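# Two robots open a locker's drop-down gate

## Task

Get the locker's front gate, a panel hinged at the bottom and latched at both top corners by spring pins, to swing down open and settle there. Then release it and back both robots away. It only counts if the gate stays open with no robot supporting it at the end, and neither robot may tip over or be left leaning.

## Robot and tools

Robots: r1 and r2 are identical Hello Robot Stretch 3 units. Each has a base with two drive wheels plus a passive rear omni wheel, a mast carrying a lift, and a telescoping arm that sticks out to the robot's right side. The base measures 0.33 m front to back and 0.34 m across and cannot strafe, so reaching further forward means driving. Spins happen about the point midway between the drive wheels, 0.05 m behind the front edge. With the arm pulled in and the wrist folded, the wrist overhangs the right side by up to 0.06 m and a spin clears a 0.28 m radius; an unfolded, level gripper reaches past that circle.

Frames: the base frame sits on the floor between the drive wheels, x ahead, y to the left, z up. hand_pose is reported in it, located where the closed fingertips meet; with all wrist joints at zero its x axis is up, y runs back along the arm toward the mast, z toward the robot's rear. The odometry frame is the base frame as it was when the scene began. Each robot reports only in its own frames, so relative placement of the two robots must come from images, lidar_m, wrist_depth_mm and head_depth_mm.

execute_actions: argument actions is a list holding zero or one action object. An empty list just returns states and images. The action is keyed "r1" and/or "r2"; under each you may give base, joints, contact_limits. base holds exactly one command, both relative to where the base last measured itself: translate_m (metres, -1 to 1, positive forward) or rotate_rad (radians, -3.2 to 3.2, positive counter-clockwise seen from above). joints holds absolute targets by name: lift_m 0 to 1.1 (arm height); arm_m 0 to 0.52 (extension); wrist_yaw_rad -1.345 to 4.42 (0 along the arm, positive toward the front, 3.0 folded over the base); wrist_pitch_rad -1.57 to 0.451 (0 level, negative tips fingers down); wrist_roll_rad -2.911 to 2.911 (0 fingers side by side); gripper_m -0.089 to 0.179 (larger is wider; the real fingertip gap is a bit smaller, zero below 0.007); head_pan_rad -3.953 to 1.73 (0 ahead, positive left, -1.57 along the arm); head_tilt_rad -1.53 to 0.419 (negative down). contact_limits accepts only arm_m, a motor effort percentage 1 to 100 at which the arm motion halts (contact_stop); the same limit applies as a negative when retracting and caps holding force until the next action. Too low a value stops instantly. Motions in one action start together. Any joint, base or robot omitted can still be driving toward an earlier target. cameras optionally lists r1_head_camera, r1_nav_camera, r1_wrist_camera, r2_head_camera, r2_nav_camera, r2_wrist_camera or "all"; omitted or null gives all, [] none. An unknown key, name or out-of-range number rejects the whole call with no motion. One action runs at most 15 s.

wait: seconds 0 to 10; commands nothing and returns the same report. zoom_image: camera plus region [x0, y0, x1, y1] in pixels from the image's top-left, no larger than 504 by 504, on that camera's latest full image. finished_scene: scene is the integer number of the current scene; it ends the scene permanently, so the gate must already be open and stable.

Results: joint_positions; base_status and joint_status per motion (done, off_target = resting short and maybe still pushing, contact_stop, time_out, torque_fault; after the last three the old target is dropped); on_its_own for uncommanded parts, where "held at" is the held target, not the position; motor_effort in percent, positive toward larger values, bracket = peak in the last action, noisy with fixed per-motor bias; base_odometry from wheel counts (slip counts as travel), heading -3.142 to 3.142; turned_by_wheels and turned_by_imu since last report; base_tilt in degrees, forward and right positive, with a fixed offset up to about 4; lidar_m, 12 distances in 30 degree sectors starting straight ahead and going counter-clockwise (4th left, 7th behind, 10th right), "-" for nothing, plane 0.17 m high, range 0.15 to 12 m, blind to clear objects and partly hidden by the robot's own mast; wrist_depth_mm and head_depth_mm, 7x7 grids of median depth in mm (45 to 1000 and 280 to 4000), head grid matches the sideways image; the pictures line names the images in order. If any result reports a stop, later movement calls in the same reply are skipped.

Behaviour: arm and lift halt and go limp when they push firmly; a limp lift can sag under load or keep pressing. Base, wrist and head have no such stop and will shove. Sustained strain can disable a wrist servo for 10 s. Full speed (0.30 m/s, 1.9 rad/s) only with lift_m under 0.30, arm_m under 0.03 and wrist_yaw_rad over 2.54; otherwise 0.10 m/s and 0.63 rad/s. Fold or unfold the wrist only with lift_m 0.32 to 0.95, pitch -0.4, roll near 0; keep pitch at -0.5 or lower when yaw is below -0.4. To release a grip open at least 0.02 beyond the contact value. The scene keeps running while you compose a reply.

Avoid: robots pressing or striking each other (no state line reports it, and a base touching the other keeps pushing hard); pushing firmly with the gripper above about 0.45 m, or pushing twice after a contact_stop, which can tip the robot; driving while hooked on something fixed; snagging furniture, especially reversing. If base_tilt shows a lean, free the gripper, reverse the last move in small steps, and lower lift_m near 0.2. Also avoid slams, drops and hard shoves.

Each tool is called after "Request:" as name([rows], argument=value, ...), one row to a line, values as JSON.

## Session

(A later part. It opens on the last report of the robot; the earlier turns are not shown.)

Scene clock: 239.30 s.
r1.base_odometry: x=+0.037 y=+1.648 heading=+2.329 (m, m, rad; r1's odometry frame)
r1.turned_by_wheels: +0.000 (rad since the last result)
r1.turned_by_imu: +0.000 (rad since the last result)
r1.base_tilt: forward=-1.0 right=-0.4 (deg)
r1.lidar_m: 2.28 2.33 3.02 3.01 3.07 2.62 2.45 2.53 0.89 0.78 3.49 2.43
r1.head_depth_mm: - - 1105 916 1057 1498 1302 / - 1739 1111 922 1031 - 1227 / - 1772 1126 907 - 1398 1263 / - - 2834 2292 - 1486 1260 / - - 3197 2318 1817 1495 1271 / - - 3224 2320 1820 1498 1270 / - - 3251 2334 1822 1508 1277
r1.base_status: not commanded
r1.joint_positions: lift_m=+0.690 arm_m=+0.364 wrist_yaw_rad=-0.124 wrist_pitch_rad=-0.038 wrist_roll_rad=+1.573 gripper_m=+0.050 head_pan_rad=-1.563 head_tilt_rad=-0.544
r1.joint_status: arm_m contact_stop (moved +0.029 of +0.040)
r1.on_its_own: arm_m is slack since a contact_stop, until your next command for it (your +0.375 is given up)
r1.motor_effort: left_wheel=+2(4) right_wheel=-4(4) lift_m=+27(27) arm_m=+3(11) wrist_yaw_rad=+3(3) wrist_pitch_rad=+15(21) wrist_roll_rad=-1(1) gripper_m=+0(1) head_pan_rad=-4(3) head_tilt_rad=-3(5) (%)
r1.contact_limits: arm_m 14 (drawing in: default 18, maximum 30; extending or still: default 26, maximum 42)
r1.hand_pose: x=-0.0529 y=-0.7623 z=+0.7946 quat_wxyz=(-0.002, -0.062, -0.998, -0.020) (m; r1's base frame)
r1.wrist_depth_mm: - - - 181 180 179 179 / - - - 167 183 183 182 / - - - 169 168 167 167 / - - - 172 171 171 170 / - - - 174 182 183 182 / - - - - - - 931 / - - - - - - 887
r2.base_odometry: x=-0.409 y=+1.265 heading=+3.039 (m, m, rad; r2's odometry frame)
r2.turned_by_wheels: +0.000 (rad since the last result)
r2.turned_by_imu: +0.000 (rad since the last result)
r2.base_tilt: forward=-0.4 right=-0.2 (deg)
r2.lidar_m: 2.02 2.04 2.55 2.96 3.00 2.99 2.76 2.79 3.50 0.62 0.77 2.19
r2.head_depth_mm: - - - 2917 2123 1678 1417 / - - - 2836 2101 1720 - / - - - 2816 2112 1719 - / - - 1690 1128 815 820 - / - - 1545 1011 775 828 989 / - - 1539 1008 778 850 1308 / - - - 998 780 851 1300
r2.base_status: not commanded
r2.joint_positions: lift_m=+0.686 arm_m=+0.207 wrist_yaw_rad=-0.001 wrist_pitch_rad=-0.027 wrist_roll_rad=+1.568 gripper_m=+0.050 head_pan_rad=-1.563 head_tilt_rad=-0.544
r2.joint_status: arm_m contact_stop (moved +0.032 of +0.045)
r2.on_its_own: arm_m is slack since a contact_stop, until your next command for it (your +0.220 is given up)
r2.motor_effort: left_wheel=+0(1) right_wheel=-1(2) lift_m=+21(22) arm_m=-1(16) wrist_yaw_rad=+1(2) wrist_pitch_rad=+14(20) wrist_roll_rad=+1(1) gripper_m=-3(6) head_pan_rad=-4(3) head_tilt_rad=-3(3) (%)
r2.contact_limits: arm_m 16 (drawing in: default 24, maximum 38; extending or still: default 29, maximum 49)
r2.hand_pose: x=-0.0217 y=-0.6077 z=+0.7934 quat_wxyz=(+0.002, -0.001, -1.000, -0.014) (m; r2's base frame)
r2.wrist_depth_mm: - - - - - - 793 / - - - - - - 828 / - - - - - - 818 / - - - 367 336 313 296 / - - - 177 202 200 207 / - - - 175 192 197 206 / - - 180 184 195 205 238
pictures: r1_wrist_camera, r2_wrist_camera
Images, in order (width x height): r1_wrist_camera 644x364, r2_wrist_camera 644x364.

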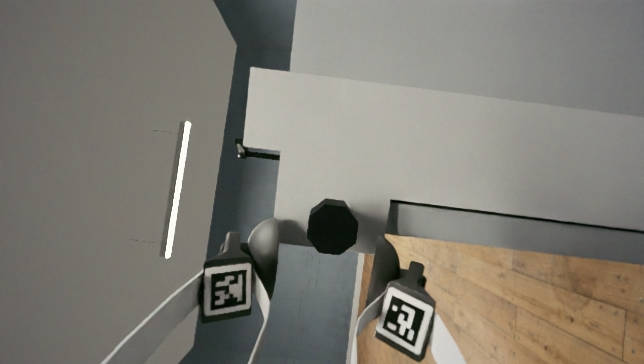

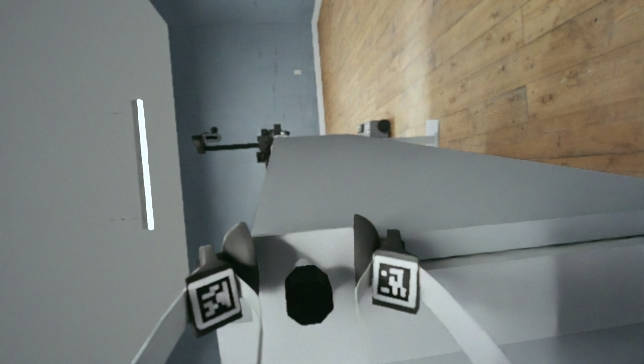

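Request:
execute_actions([
  {"r1":{"base":{"translate_m":-0.008},"joints":{"arm_m":0.35}},"r2":{"base":{"translate_m":0.01},"joints":{"arm_m":0.19}}},
], cameras=[])

Request:
execute_actions([
  {"r1":{"joints":{"arm_m":0.362}},"r2":{"joints":{"arm_m":0.204}}},
], cameras=["r1_wrist_camera","r2_wrist_camera"])

Request:
execute_actions([
  {"r1":{"joints":{"gripper_m":-0.05}},"r2":{"joints":{"gripper_m":-0.05}}},
], cameras=["r1_wrist_camera","r2_wrist_camera"])

Request:
execute_actions([
  {"r1":{"joints":{"arm_m":0.352}},"r2":{"joints":{"arm_m":0.194}}},
], cameras=["r1_wrist_camera","r2_wrist_camera"])

Request:
execute_actions([
  {"r1":{"joints":{"arm_m":0.34}},"r2":{"joints":{"arm_m":0.182}}},
], cameras=["r1_wrist_camera","r2_wrist_camera","r2_head_camera"])

Scene clock: 258.50 s.
r1.base_odometry: x=+0.043 y=+1.642 heading=+2.329 (m, m, rad; r1's odometry frame)
r1.turned_by_wheels: +0.000 (rad since the last result)
r1.turned_by_imu: +0.000 (rad since the last result)
r1.base_tilt: forward=-0.9 right=-0.3 (deg)
r1.lidar_m: 2.29 2.34 3.03 3.02 3.07 2.62 2.45 2.52 0.88 0.78 3.48 2.43
r1.head_depth_mm: - - 1104 916 1051 1494 1291 / - 1745 1115 923 1031 - 1232 / - 1768 1122 912 - 1435 1262 / - 3926 2818 2222 - 1484 1259 / - - 3153 2313 1807 1487 1262 / - - 3205 2314 1824 1500 1268 / - - 3225 2333 1842 1504 1271
r1.base_status: done
r1.joint_positions: lift_m=+0.690 arm_m=+0.350 wrist_yaw_rad=-0.118 wrist_pitch_rad=-0.025 wrist_roll_rad=+1.573 gripper_m=+0.050 head_pan_rad=-1.563 head_tilt_rad=-0.544
r1.joint_status: all done
r1.motor_effort: left_wheel=+2(6) right_wheel=-2(8) lift_m=+27(28) arm_m=-2(3) wrist_yaw_rad=-2(4) wrist_pitch_rad=+10(13) wrist_roll_rad=-1(1) gripper_m=+1(1) head_pan_rad=-3(3) head_tilt_rad=-4(4) (%)
r1.hand_pose: x=-0.0514 y=-0.7490 z=+0.7980 quat_wxyz=(-0.001, -0.059, -0.998, -0.013) (m; r1's base frame)
r1.wrist_depth_mm: - - - 193 190 189 188 / - - - 196 193 192 191 / - - - 180 180 179 192 / - - - 184 182 181 179 / - - - 186 194 193 183 / - - - - - - 897 / - - - - - - 927
r2.base_odometry: x=-0.419 y=+1.266 heading=+3.039 (m, m, rad; r2's odometry frame)
r2.turned_by_wheels: +0.000 (rad since the last result)
r2.turned_by_imu: +0.000 (rad since the last result)
r2.base_tilt: forward=-0.4 right=-0.2 (deg)
r2.lidar_m: 2.01 2.03 2.55 2.97 3.01 2.99 2.77 2.81 3.51 0.62 0.76 2.17
r2.head_depth_mm: - - - 2906 2110 1668 1424 / - - - 2882 2092 1684 - / - - - 2899 2110 1713 - / - - 1696 1069 810 821 - / - - 1560 1010 775 834 1308 / - - 1539 1004 777 846 1302 / - - - 999 781 849 1300
r2.base_status: done
r2.joint_positions: lift_m=+0.686 arm_m=+0.190 wrist_yaw_rad=-0.002 wrist_pitch_rad=-0.021 wrist_roll_rad=+1.568 gripper_m=+0.050 head_pan_rad=-1.563 head_tilt_rad=-0.544
r2.joint_status: all done
r2.motor_effort: left_wheel=+1(4) right_wheel=-2(3) lift_m=+21(21) arm_m=-5(9) wrist_yaw_rad=+2(7) wrist_pitch_rad=+11(13) wrist_roll_rad=+0(1) gripper_m=-1(3) head_pan_rad=-3(4) head_tilt_rad=-3(3) (%)
r2.hand_pose: x=-0.0218 y=-0.5910 z=+0.7950 quat_wxyz=(+0.002, -0.001, -1.000, -0.011) (m; r2's base frame)
r2.wrist_depth_mm: - - - - - - 793 / - - - - - - 821 / - - - - - - 832 / - - - 316 294 272 255 / - - - 189 206 212 221 / - - 194 197 206 215 226 / - - - 205 235 249 258
pictures: none
No camera images: the call's "cameras" was empty. Leave "cameras" out to get every camera's image.

Scene clock: 259.43 s.
r1.base_odometry: x=+0.043 y=+1.642 heading=+2.329 (m, m, rad; r1's odometry frame)
r1.turned_by_wheels: +0.000 (rad since the last result)
r1.turned_by_imu: +0.000 (rad since the last result)
r1.base_tilt: forward=-1.2 right=-0.4 (deg)
r1.lidar_m: 2.29 2.33 3.03 3.01 3.07 2.62 2.44 2.51 0.88 0.78 3.53 2.44
r1.head_depth_mm: - - 1099 914 1054 1502 1301 / - 1741 1118 922 1033 - 1226 / - 1768 1120 912 - 1438 1254 / - - 2816 2205 - 1480 1266 / - - 3186 2302 1813 1491 1266 / - - 3197 2317 1827 1502 1275 / - - 3255 2338 1842 1504 1275
r1.base_status: not commanded
r1.joint_positions: lift_m=+0.690 arm_m=+0.361 wrist_yaw_rad=-0.119 wrist_pitch_rad=-0.034 wrist_roll_rad=+1.573 gripper_m=+0.050 head_pan_rad=-1.563 head_tilt_rad=-0.544
r1.joint_status: all done
r1.motor_effort: left_wheel=+3(2) right_wheel=-2(2) lift_m=+28(27) arm_m=+7(7) wrist_yaw_rad=-1(2) wrist_pitch_rad=+14(14) wrist_roll_rad=-1(1) gripper_m=+0(1) head_pan_rad=-3(3) head_tilt_rad=-2(4) (%)
r1.hand_pose: x=-0.0517 y=-0.7597 z=+0.7958 quat_wxyz=(-0.002, -0.060, -0.998, -0.017) (m; r1's base frame)
r1.wrist_depth_mm: - - - 183 181 181 180 / - - - 185 184 184 183 / - - - 170 170 169 169 / - - - 174 173 171 171 / - - - 175 184 184 173 / - - - - - - 895 / - - - - - - 903
r2.base_odometry: x=-0.419 y=+1.266 heading=+3.039 (m, m, rad; r2's odometry frame)
r2.turned_by_wheels: +0.000 (rad since the last result)
r2.turned_by_imu: +0.000 (rad since the last result)
r2.base_tilt: forward=-0.5 right=-0.2 (deg)
r2.lidar_m: 2.00 2.04 2.56 2.96 3.01 2.99 2.77 2.80 3.53 0.62 0.76 2.18
r2.head_depth_mm: - - - 2880 2137 1673 1414 / - - - 2846 2116 1723 - / - - - 2865 2101 1720 - / - - 1694 1069 814 814 - / - - 1550 1011 776 838 1290 / - - 1549 1006 777 848 1303 / - - - 1001 782 854 1291
r2.base_status: not commanded
r2.joint_positions: lift_m=+0.686 arm_m=+0.203 wrist_yaw_rad=-0.002 wrist_pitch_rad=-0.024 wrist_roll_rad=+1.568 gripper_m=+0.050 head_pan_rad=-1.563 head_tilt_rad=-0.544
r2.joint_status: all done
r2.motor_effort: left_wheel=+1(1) right_wheel=-1(2) lift_m=+21(21) arm_m=+8(5) wrist_yaw_rad=+1(2) wrist_pitch_rad=+12(12) wrist_roll_rad=+1(0) gripper_m=-1(2) head_pan_rad=-5(3) head_tilt_rad=-3(3) (%)
r2.hand_pose: x=-0.0218 y=-0.6037 z=+0.7942 quat_wxyz=(+0.002, -0.001, -1.000, -0.013) (m; r2's base frame)
r2.wrist_depth_mm: - - - - - - 793 / - - - - - - 817 / - - - - - - 834 / - - - 316 290 270 251 / - - - 176 196 199 207 / - - - 182 193 201 211 / - - 186 190 217 233 243
pictures: r1_wrist_camera, r2_wrist_camera
Images, in order (width x height): r1_wrist_camera 644x364, r2_wrist_camera 644x364.

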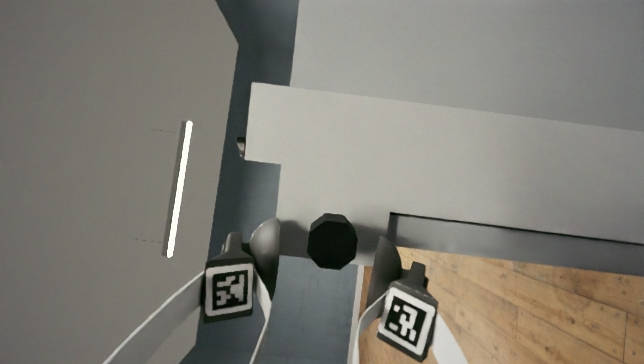

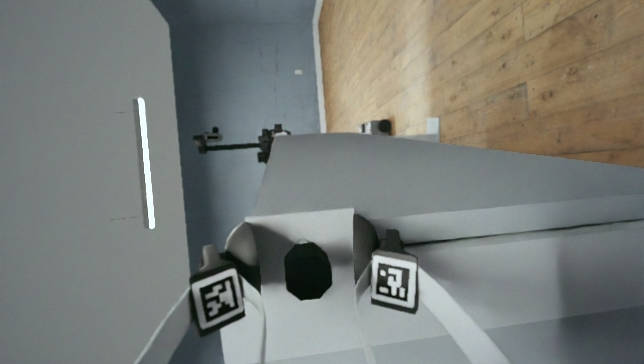

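Scene clock: 261.40 s.
r1.base_odometry: x=+0.043 y=+1.642 heading=+2.329 (m, m, rad; r1's odometry frame)
r1.turned_by_wheels: +0.000 (rad since the last result)
r1.turned_by_imu: +0.006 (rad since the last result)
r1.base_tilt: forward=-1.0 right=-0.6 (deg)
r1.lidar_m: 2.29 2.33 3.06 3.01 3.08 2.61 2.45 2.51 0.88 0.78 3.49 2.43
r1.head_depth_mm: - - 1106 918 1049 1498 1298 / - 1760 1116 924 1031 - 1228 / - 1776 1135 915 - 1433 1262 / - 3972 2869 2293 - 1486 1258 / - - 3163 2303 1816 1489 1272 / - - 3218 2333 1820 1495 1280 / - - 3201 2329 1841 1505 1272
r1.base_status: not commanded
r1.joint_positions: lift_m=+0.690 arm_m=+0.361 wrist_yaw_rad=-0.138 wrist_pitch_rad=-0.041 wrist_roll_rad=+1.573 gripper_m=-0.047 head_pan_rad=-1.563 head_tilt_rad=-0.544
r1.joint_status: all done
r1.on_its_own: wrist_yaw_rad is at rest, and its effort (+15) is outside its rest range (-12 to +12)
r1.motor_effort: left_wheel=-1(3) right_wheel=-1(5) lift_m=+28(28) arm_m=+12(12) wrist_yaw_rad=+15(16) wrist_pitch_rad=+17(17) wrist_roll_rad=-1(1) gripper_m=-6(98) head_pan_rad=-3(4) head_tilt_rad=-3(4) (%)
r1.hand_pose: x=-0.0564 y=-0.7584 z=+0.7940 quat_wxyz=(-0.002, -0.069, -0.997, -0.021) (m; r1's base frame)
r1.wrist_depth_mm: - - - 186 185 185 184 / - - - 188 189 188 187 / - - - 173 172 173 173 / - - - 177 176 175 175 / - - - 143 188 187 178 / - - - - - - 912 / - - - - - - 897
r2.base_odometry: x=-0.419 y=+1.266 heading=+3.039 (m, m, rad; r2's odometry frame)
r2.turned_by_wheels: +0.000 (rad since the last result)
r2.turned_by_imu: +0.000 (rad since the last result)
r2.base_tilt: forward=-0.5 right=-0.4 (deg)
r2.lidar_m: 2.01 2.03 2.55 2.96 3.00 3.00 2.77 2.80 3.56 0.62 0.76 2.18
r2.head_depth_mm: - - - 2888 2105 1686 1424 / - - - 2878 2118 1732 - / - - - 2902 2125 1733 - / - - 1722 1081 818 816 - / - - 1570 1018 781 833 1295 / - - 1562 1012 783 850 1305 / - - - 1014 784 856 1311
r2.base_status: not commanded
r2.joint_positions: lift_m=+0.686 arm_m=+0.203 wrist_yaw_rad=+0.001 wrist_pitch_rad=-0.033 wrist_roll_rad=+1.568 gripper_m=-0.048 head_pan_rad=-1.563 head_tilt_rad=-0.544
r2.joint_status: all done
r2.motor_effort: left_wheel=+0(1) right_wheel=+0(1) lift_m=+22(21) arm_m=+12(13) wrist_yaw_rad=-1(3) wrist_pitch_rad=+16(17) wrist_roll_rad=+1(1) gripper_m=-47(100) head_pan_rad=-3(3) head_tilt_rad=-3(3) (%)
r2.hand_pose: x=-0.0211 y=-0.6030 z=+0.7920 quat_wxyz=(+0.002, +0.000, -1.000, -0.017) (m; r2's base frame)
r2.wrist_depth_mm: - - - - - - 782 / - - - - - - 807 / - - - - - - 843 / - - - 311 284 265 249 / - - - 179 199 204 214 / - - - 184 198 207 219 / - - 190 194 225 239 251
pictures: r1_wrist_camera, r2_wrist_camera
Images, in order (width x height): r1_wrist_camera 644x364, r2_wrist_camera 644x364.

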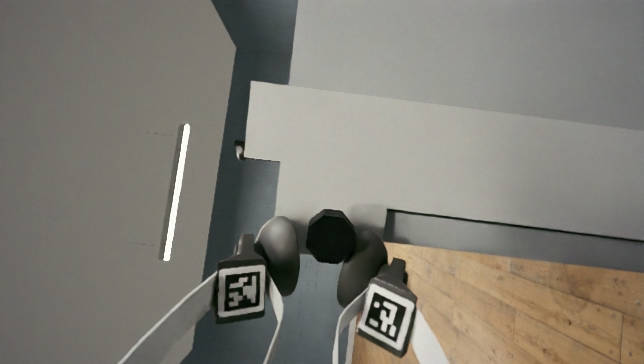

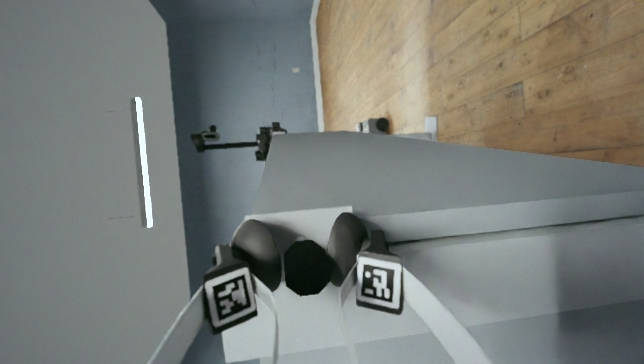

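Scene clock: 262.80 s.
r1.base_odometry: x=+0.043 y=+1.642 heading=+2.329 (m, m, rad; r1's odometry frame)
r1.turned_by_wheels: +0.001 (rad since the last result)
r1.turned_by_imu: +0.001 (rad since the last result)
r1.base_tilt: forward=-1.0 right=-0.4 (deg)
r1.lidar_m: 2.29 2.34 3.06 3.00 3.10 2.61 2.45 2.52 0.88 0.78 3.50 2.42
r1.head_depth_mm: - - 1100 910 1052 1494 1295 / - 1734 1111 921 1029 - 1223 / - 1773 1122 913 - 1388 1256 / - 3987 2846 2208 - 1490 1256 / - - 3183 2308 1816 1498 1271 / - - 3193 2331 1814 1495 1275 / - - 3212 2317 1843 1503 1271
r1.base_status: not commanded
r1.joint_positions: lift_m=+0.690 arm_m=+0.352 wrist_yaw_rad=-0.094 wrist_pitch_rad=-0.030 wrist_roll_rad=+1.580 gripper_m=-0.046 head_pan_rad=-1.563 head_tilt_rad=-0.544
r1.joint_status: all done
r1.on_its_own: wrist_yaw_rad is at rest, and its effort (-21) is outside its rest range (-12 to +12)
r1.motor_effort: left_wheel=+11(20) right_wheel=-10(16) lift_m=+29(30) arm_m=-4(12) wrist_yaw_rad=-21(26) wrist_pitch_rad=+12(16) wrist_roll_rad=-4(9) gripper_m=-19(30) head_pan_rad=-2(3) head_tilt_rad=-3(4) (%)
r1.hand_pose: x=-0.0454 y=-0.7517 z=+0.7968 quat_wxyz=(-0.005, -0.047, -0.999, -0.015) (m; r1's base frame)
r1.wrist_depth_mm: - - - 187 186 184 182 / - - - 174 174 187 186 / - - - 177 175 174 173 / - - - 180 180 178 177 / - - - 184 - - 190 / - - - - - - 929 / - - - - - - 913
r2.base_odometry: x=-0.419 y=+1.266 heading=+3.039 (m, m, rad; r2's odometry frame)
r2.turned_by_wheels: +0.000 (rad since the last result)
r2.turned_by_imu: -0.001 (rad since the last result)
r2.base_tilt: forward=-0.4 right=-0.2 (deg)
r2.lidar_m: 2.01 2.03 2.54 2.97 3.00 3.00 2.77 2.80 3.53 0.62 0.76 2.18
r2.head_depth_mm: - - - 2893 2109 1678 1411 / - - - 2878 2100 1712 - / - - - 2879 2093 1717 - / - - 1688 1067 811 818 - / - - 1547 1008 772 834 1287 / - - 1534 1003 779 845 1303 / - - - 998 780 850 1304
r2.base_status: not commanded
r2.joint_positions: lift_m=+0.686 arm_m=+0.195 wrist_yaw_rad=+0.002 wrist_pitch_rad=-0.018 wrist_roll_rad=+1.568 gripper_m=-0.039 head_pan_rad=-1.563 head_tilt_rad=-0.544
r2.joint_status: all done
r2.on_its_own: gripper_m is held at -0.042, not at your -0.050, by its stall guard, which is still easing
r2.motor_effort: left_wheel=+1(2) right_wheel=-3(3) lift_m=+21(21) arm_m=-11(16) wrist_yaw_rad=-2(3) wrist_pitch_rad=+9(17) wrist_roll_rad=+1(1) gripper_m=-42(47) head_pan_rad=-4(4) head_tilt_rad=-2(3) (%)
r2.hand_pose: x=-0.0208 y=-0.5957 z=+0.7957 quat_wxyz=(+0.002, +0.001, -1.000, -0.010) (m; r2's base frame)
r2.wrist_depth_mm: - - - - - - 818 / - - - - - - 807 / - - - - - - 842 / - - - 313 290 273 254 / - - - 181 201 207 214 / - - - 189 200 207 218 / - - 195 200 228 240 250
pictures: r1_wrist_camera, r2_wrist_camera
Images, in order (width x height): r1_wrist_camera 644x364, r2_wrist_camera 644x364.

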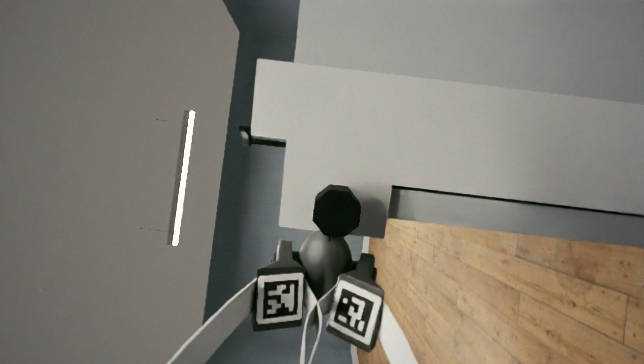

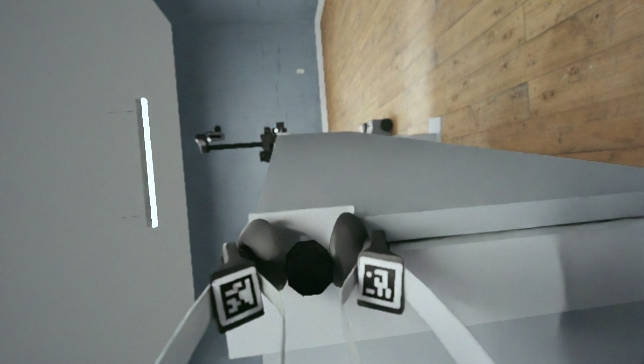

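Scene clock: 263.87 s.
r1.base_odometry: x=+0.043 y=+1.642 heading=+2.329 (m, m, rad; r1's odometry frame)
r1.turned_by_wheels: +0.000 (rad since the last result)
r1.turned_by_imu: -0.001 (rad since the last result)
r1.base_tilt: forward=-1.0 right=-0.4 (deg)
r1.lidar_m: 2.29 2.33 3.06 3.02 3.07 2.61 2.45 2.52 0.88 0.78 3.49 2.43
r1.head_depth_mm: - - 1107 915 1045 1483 1298 / - 1735 1116 922 1029 - 1225 / - 1755 1123 909 - 1429 1257 / - - 2828 2196 - 1484 1266 / - - 3131 2295 1814 1492 1267 / - - 3169 2316 1825 1496 1273 / - - 3227 2323 1845 1510 1279
r1.base_status: not commanded
r1.joint_positions: lift_m=+0.690 arm_m=+0.340 wrist_yaw_rad=-0.080 wrist_pitch_rad=-0.025 wrist_roll_rad=+1.578 gripper_m=-0.046 head_pan_rad=-1.563 head_tilt_rad=-0.544
r1.joint_status: all done
r1.on_its_own: wrist_yaw_rad is held at -0.077, not at your -0.120, by its stall guard, which is not easing now
r1.motor_effort: left_wheel=+2(7) right_wheel=-1(8) lift_m=+29(29) arm_m=-1(5) wrist_yaw_rad=+2(8) wrist_pitch_rad=+10(12) wrist_roll_rad=-3(4) gripper_m=-18(18) head_pan_rad=-4(4) head_tilt_rad=-4(4) (%)
r1.hand_pose: x=-0.0418 y=-0.7400 z=+0.7979 quat_wxyz=(-0.004, -0.040, -0.999, -0.013) (m; r1's base frame)
r1.wrist_depth_mm: - - - 198 195 193 191 / - - - 185 197 197 196 / - - - 188 186 185 183 / - - - 191 191 189 188 / - - - - - - 201 / - - - - - - 946 / - - - - - - 926
r2.base_odometry: x=-0.419 y=+1.266 heading=+3.039 (m, m, rad; r2's odometry frame)
r2.turned_by_wheels: +0.000 (rad since the last result)
r2.turned_by_imu: +0.000 (rad since the last result)
r2.base_tilt: forward=-0.4 right=-0.2 (deg)
r2.lidar_m: 2.01 2.03 2.55 2.97 3.01 3.01 2.77 2.80 3.54 0.62 0.76 2.18
r2.head_depth_mm: - - - 2904 2134 1669 1411 / - - - 2826 2123 1674 - / - - - 2817 2098 1674 - / - - 1683 1073 811 822 - / - - 1551 1013 776 837 1301 / - - 1542 1005 776 847 1300 / - - - 1001 780 853 1293
r2.base_status: not commanded
r2.joint_positions: lift_m=+0.686 arm_m=+0.183 wrist_yaw_rad=-0.002 wrist_pitch_rad=-0.019 wrist_roll_rad=+1.568 gripper_m=-0.032 head_pan_rad=-1.563 head_tilt_rad=-0.544
r2.joint_status: all done
r2.on_its_own: gripper_m is held at -0.034, not at your -0.050, by its stall guard, which is still easing
r2.motor_effort: left_wheel=+0(2) right_wheel=-1(4) lift_m=+22(22) arm_m=-11(16) wrist_yaw_rad=+2(3) wrist_pitch_rad=+9(11) wrist_roll_rad=+1(1) gripper_m=-30(41) head_pan_rad=-3(3) head_tilt_rad=-3(3) (%)
r2.hand_pose: x=-0.0220 y=-0.5836 z=+0.7956 quat_wxyz=(+0.002, -0.001, -1.000, -0.010) (m; r2's base frame)
r2.wrist_depth_mm: - - - - - - 807 / - - - - - - 821 / - - - - - - 820 / - - - 329 301 279 263 / - - - 196 212 218 228 / - - - 203 215 223 233 / - - - 230 243 255 266
pictures: r1_wrist_camera, r2_head_camera (sideways: a quarter turn clockwise sets it upright), r2_wrist_camera
Images, in order (width x height): r1_wrist_camera 644x364, r2_head_camera 896x504, r2_wrist_camera 644x364.

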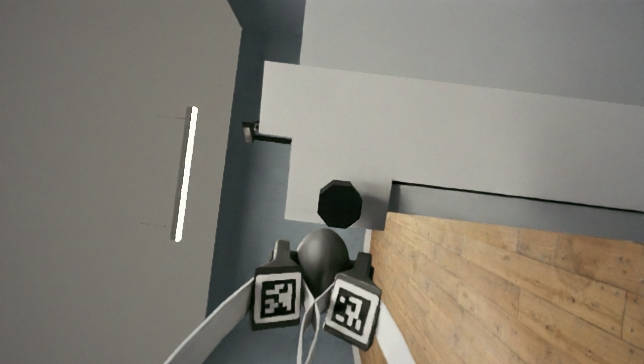

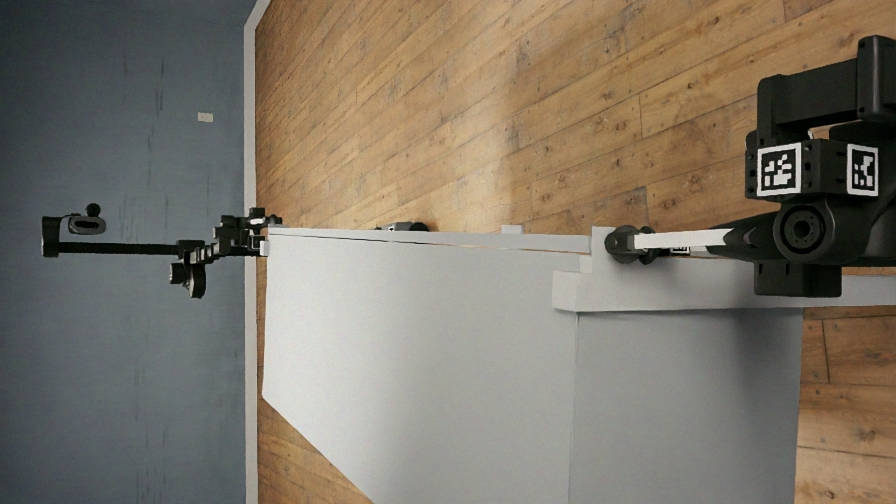

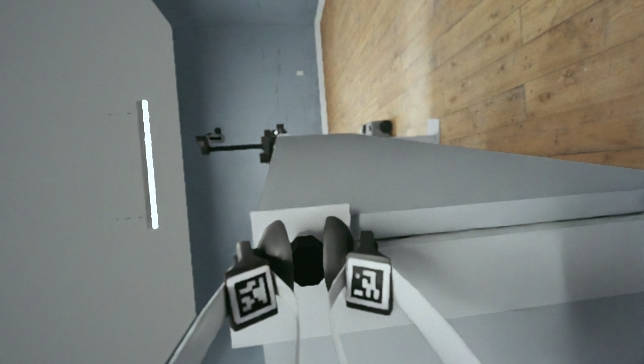

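Request:
execute_actions([
  {"r1":{"base":{"translate_m":-0.007},"joints":{"arm_m":0.335,"gripper_m":0.05,"wrist_yaw_rad":-0.125}},"r2":{"joints":{"gripper_m":0.05}}},
], cameras=["r2_wrist_camera"])

Request:
execute_actions([
  {"r1":{"joints":{"arm_m":0.361}},"r2":{"joints":{"arm_m":0.203}}},
], cameras=["r1_wrist_camera","r2_wrist_camera"])

Scene clock: 276.73 s.
r1.base_odometry: x=+0.048 y=+1.637 heading=+2.329 (m, m, rad; r1's odometry frame)
r1.turned_by_wheels: +0.000 (rad since the last result)
r1.turned_by_imu: +0.000 (rad since the last result)
r1.base_tilt: forward=-1.1 right=-0.1 (deg)
r1.lidar_m: 2.29 2.34 3.04 3.01 3.08 2.59 2.44 2.51 0.88 0.78 3.50 2.43
r1.head_depth_mm: - - 1098 912 1047 1493 1299 / - 1741 1113 920 1029 - 1225 / - 1769 1123 914 - 1440 1254 / - 2834 2833 2134 - 1492 1259 / - - 3120 2294 1818 1490 1272 / - - 3175 2318 1835 1487 1275 / - - 3247 2352 1827 1505 1275
r1.base_status: done
r1.joint_positions: lift_m=+0.690 arm_m=+0.335 wrist_yaw_rad=-0.067 wrist_pitch_rad=-0.017 wrist_roll_rad=+1.577 gripper_m=+0.050 head_pan_rad=-1.563 head_tilt_rad=-0.544
r1.joint_status: wrist_yaw_rad off_target (ended at -0.067, target -0.125); the others done
r1.on_its_own: wrist_yaw_rad is held at -0.065, not at your -0.125, by its stall guard, which is not easing now
r1.motor_effort: left_wheel=+3(22) right_wheel=-2(19) lift_m=+29(28) arm_m=+0(2) wrist_yaw_rad=+2(40) wrist_pitch_rad=+7(10) wrist_roll_rad=-3(3) gripper_m=+1(100) head_pan_rad=-3(3) head_tilt_rad=-4(4) (%)
r1.hand_pose: x=-0.0385 y=-0.7352 z=+0.8000 quat_wxyz=(-0.003, -0.034, -0.999, -0.009) (m; r1's base frame)
r1.wrist_depth_mm: - - - 201 197 195 193 / - - - 189 201 200 198 / - - - 192 189 187 185 / - - - 196 194 192 190 / - - - - - - 204 / - - - - - - 947 / - - - - - - 931
r2.base_odometry: x=-0.419 y=+1.266 heading=+3.039 (m, m, rad; r2's odometry frame)
r2.turned_by_wheels: +0.000 (rad since the last result)
r2.turned_by_imu: +0.000 (rad since the last result)
r2.base_tilt: forward=-0.4 right=-0.2 (deg)
r2.lidar_m: 2.01 2.03 2.55 2.97 3.00 3.01 2.77 2.80 3.53 0.62 0.76 2.18
r2.head_depth_mm: - - - 2887 2108 1667 1424 / - - - 2907 2112 1681 - / - - - 2852 2099 1676 - / - - 1691 1067 813 825 - / - - 1544 1014 777 838 1304 / - - 1534 1005 780 849 1306 / - - - 1003 784 850 1295
r2.base_status: not commanded
r2.joint_positions: lift_m=+0.686 arm_m=+0.182 wrist_yaw_rad=-0.002 wrist_pitch_rad=-0.021 wrist_roll_rad=+1.568 gripper_m=+0.050 head_pan_rad=-1.563 head_tilt_rad=-0.544
r2.joint_status: all done
r2.motor_effort: left_wheel=+1(1) right_wheel=-1(0) lift_m=+22(22) arm_m=-5(12) wrist_yaw_rad=+3(3) wrist_pitch_rad=+10(10) wrist_roll_rad=+1(1) gripper_m=+0(98) head_pan_rad=-4(3) head_tilt_rad=-3(3) (%)
r2.hand_pose: x=-0.0219 y=-0.5830 z=+0.7951 quat_wxyz=(+0.002, -0.001, -1.000, -0.011) (m; r2's base frame)
r2.wrist_depth_mm: - - - - - - 777 / - - - - - - 795 / - - - - - - 823 / - - - 327 304 280 261 / - - - 196 215 221 229 / - - 203 205 216 223 236 / - - - 232 245 260 267
pictures: r2_wrist_camera
Images, in order (width x height): r2_wrist_camera 644x364.

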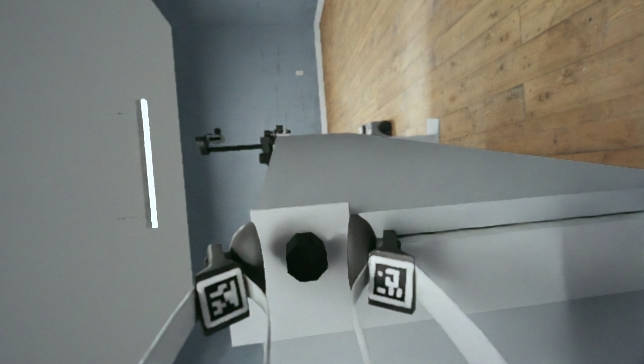

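Scene clock: 277.87 s.
r1.base_odometry: x=+0.048 y=+1.637 heading=+2.329 (m, m, rad; r1's odometry frame)
r1.turned_by_wheels: +0.000 (rad since the last result)
r1.turned_by_imu: +0.000 (rad since the last result)
r1.base_tilt: forward=-1.1 right=-0.3 (deg)
r1.lidar_m: 2.29 2.34 3.04 3.01 3.09 2.60 2.44 2.51 0.88 0.78 3.49 2.43
r1.head_depth_mm: - - 1101 914 1047 1490 1294 / - 1749 1117 921 1027 - 1222 / - 1780 1123 911 - 1446 1255 / - 2850 2821 2111 1657 1489 1259 / - - 3144 2302 1815 1495 1263 / - - 3155 2302 1817 1503 1272 / - - 3249 2338 1837 1505 1282
r1.base_status: not commanded
r1.joint_positions: lift_m=+0.690 arm_m=+0.361 wrist_yaw_rad=-0.067 wrist_pitch_rad=-0.018 wrist_roll_rad=+1.577 gripper_m=+0.050 head_pan_rad=-1.563 head_tilt_rad=-0.544
r1.joint_status: all done
r1.on_its_own: wrist_yaw_rad is held at -0.065, not at your -0.125, by its stall guard, which is not easing now
r1.motor_effort: left_wheel=+2(2) right_wheel=-1(1) lift_m=+28(28) arm_m=+3(4) wrist_yaw_rad=+2(3) wrist_pitch_rad=+7(7) wrist_roll_rad=-3(3) gripper_m=+1(2) head_pan_rad=-4(3) head_tilt_rad=-4(3) (%)
r1.hand_pose: x=-0.0385 y=-0.7609 z=+0.7999 quat_wxyz=(-0.003, -0.034, -0.999, -0.009) (m; r1's base frame)
r1.wrist_depth_mm: - - - 176 173 171 169 / - - - 163 161 174 172 / - - - 166 164 162 160 / - - - 170 168 167 164 / - - - 175 - 180 178 / - - - - - - 956 / - - - - - - 946
r2.base_odometry: x=-0.419 y=+1.266 heading=+3.039 (m, m, rad; r2's odometry frame)
r2.turned_by_wheels: +0.000 (rad since the last result)
r2.turned_by_imu: +0.000 (rad since the last result)
r2.base_tilt: forward=-0.4 right=-0.2 (deg)
r2.lidar_m: 2.01 2.03 2.55 2.97 3.00 3.00 2.77 2.80 3.54 0.62 0.76 2.18
r2.head_depth_mm: - - - 2861 2111 1681 1412 / - - - 2863 2119 1728 - / - - - 2861 2096 1722 - / - - 1698 1070 815 813 - / - - 1560 1012 776 838 1290 / - - 1540 1007 779 846 1304 / - - - 1000 783 853 1297
r2.base_status: not commanded
r2.joint_positions: lift_m=+0.686 arm_m=+0.202 wrist_yaw_rad=-0.002 wrist_pitch_rad=-0.022 wrist_roll_rad=+1.568 gripper_m=+0.050 head_pan_rad=-1.563 head_tilt_rad=-0.544
r2.joint_status: all done
r2.motor_effort: left_wheel=+1(0) right_wheel=-1(1) lift_m=+22(22) arm_m=+6(4) wrist_yaw_rad=+1(2) wrist_pitch_rad=+11(11) wrist_roll_rad=+1(1) gripper_m=-2(1) head_pan_rad=-3(4) head_tilt_rad=-4(3) (%)
r2.hand_pose: x=-0.0218 y=-0.6030 z=+0.7948 quat_wxyz=(+0.002, -0.001, -1.000, -0.011) (m; r2's base frame)
r2.wrist_depth_mm: - - - - - - 794 / - - - - - - 812 / - - - - - - 812 / - - - 321 291 274 255 / - - - 178 196 200 206 / - - - 182 - 201 213 / - - 185 190 201 235 244
pictures: r1_wrist_camera, r2_wrist_camera
Images, in order (width x height): r1_wrist_camera 644x364, r2_wrist_camera 644x364.

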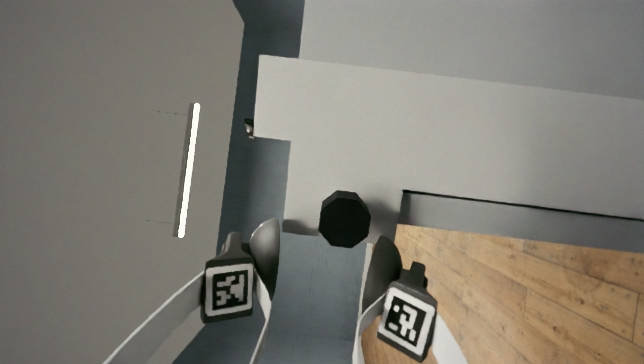

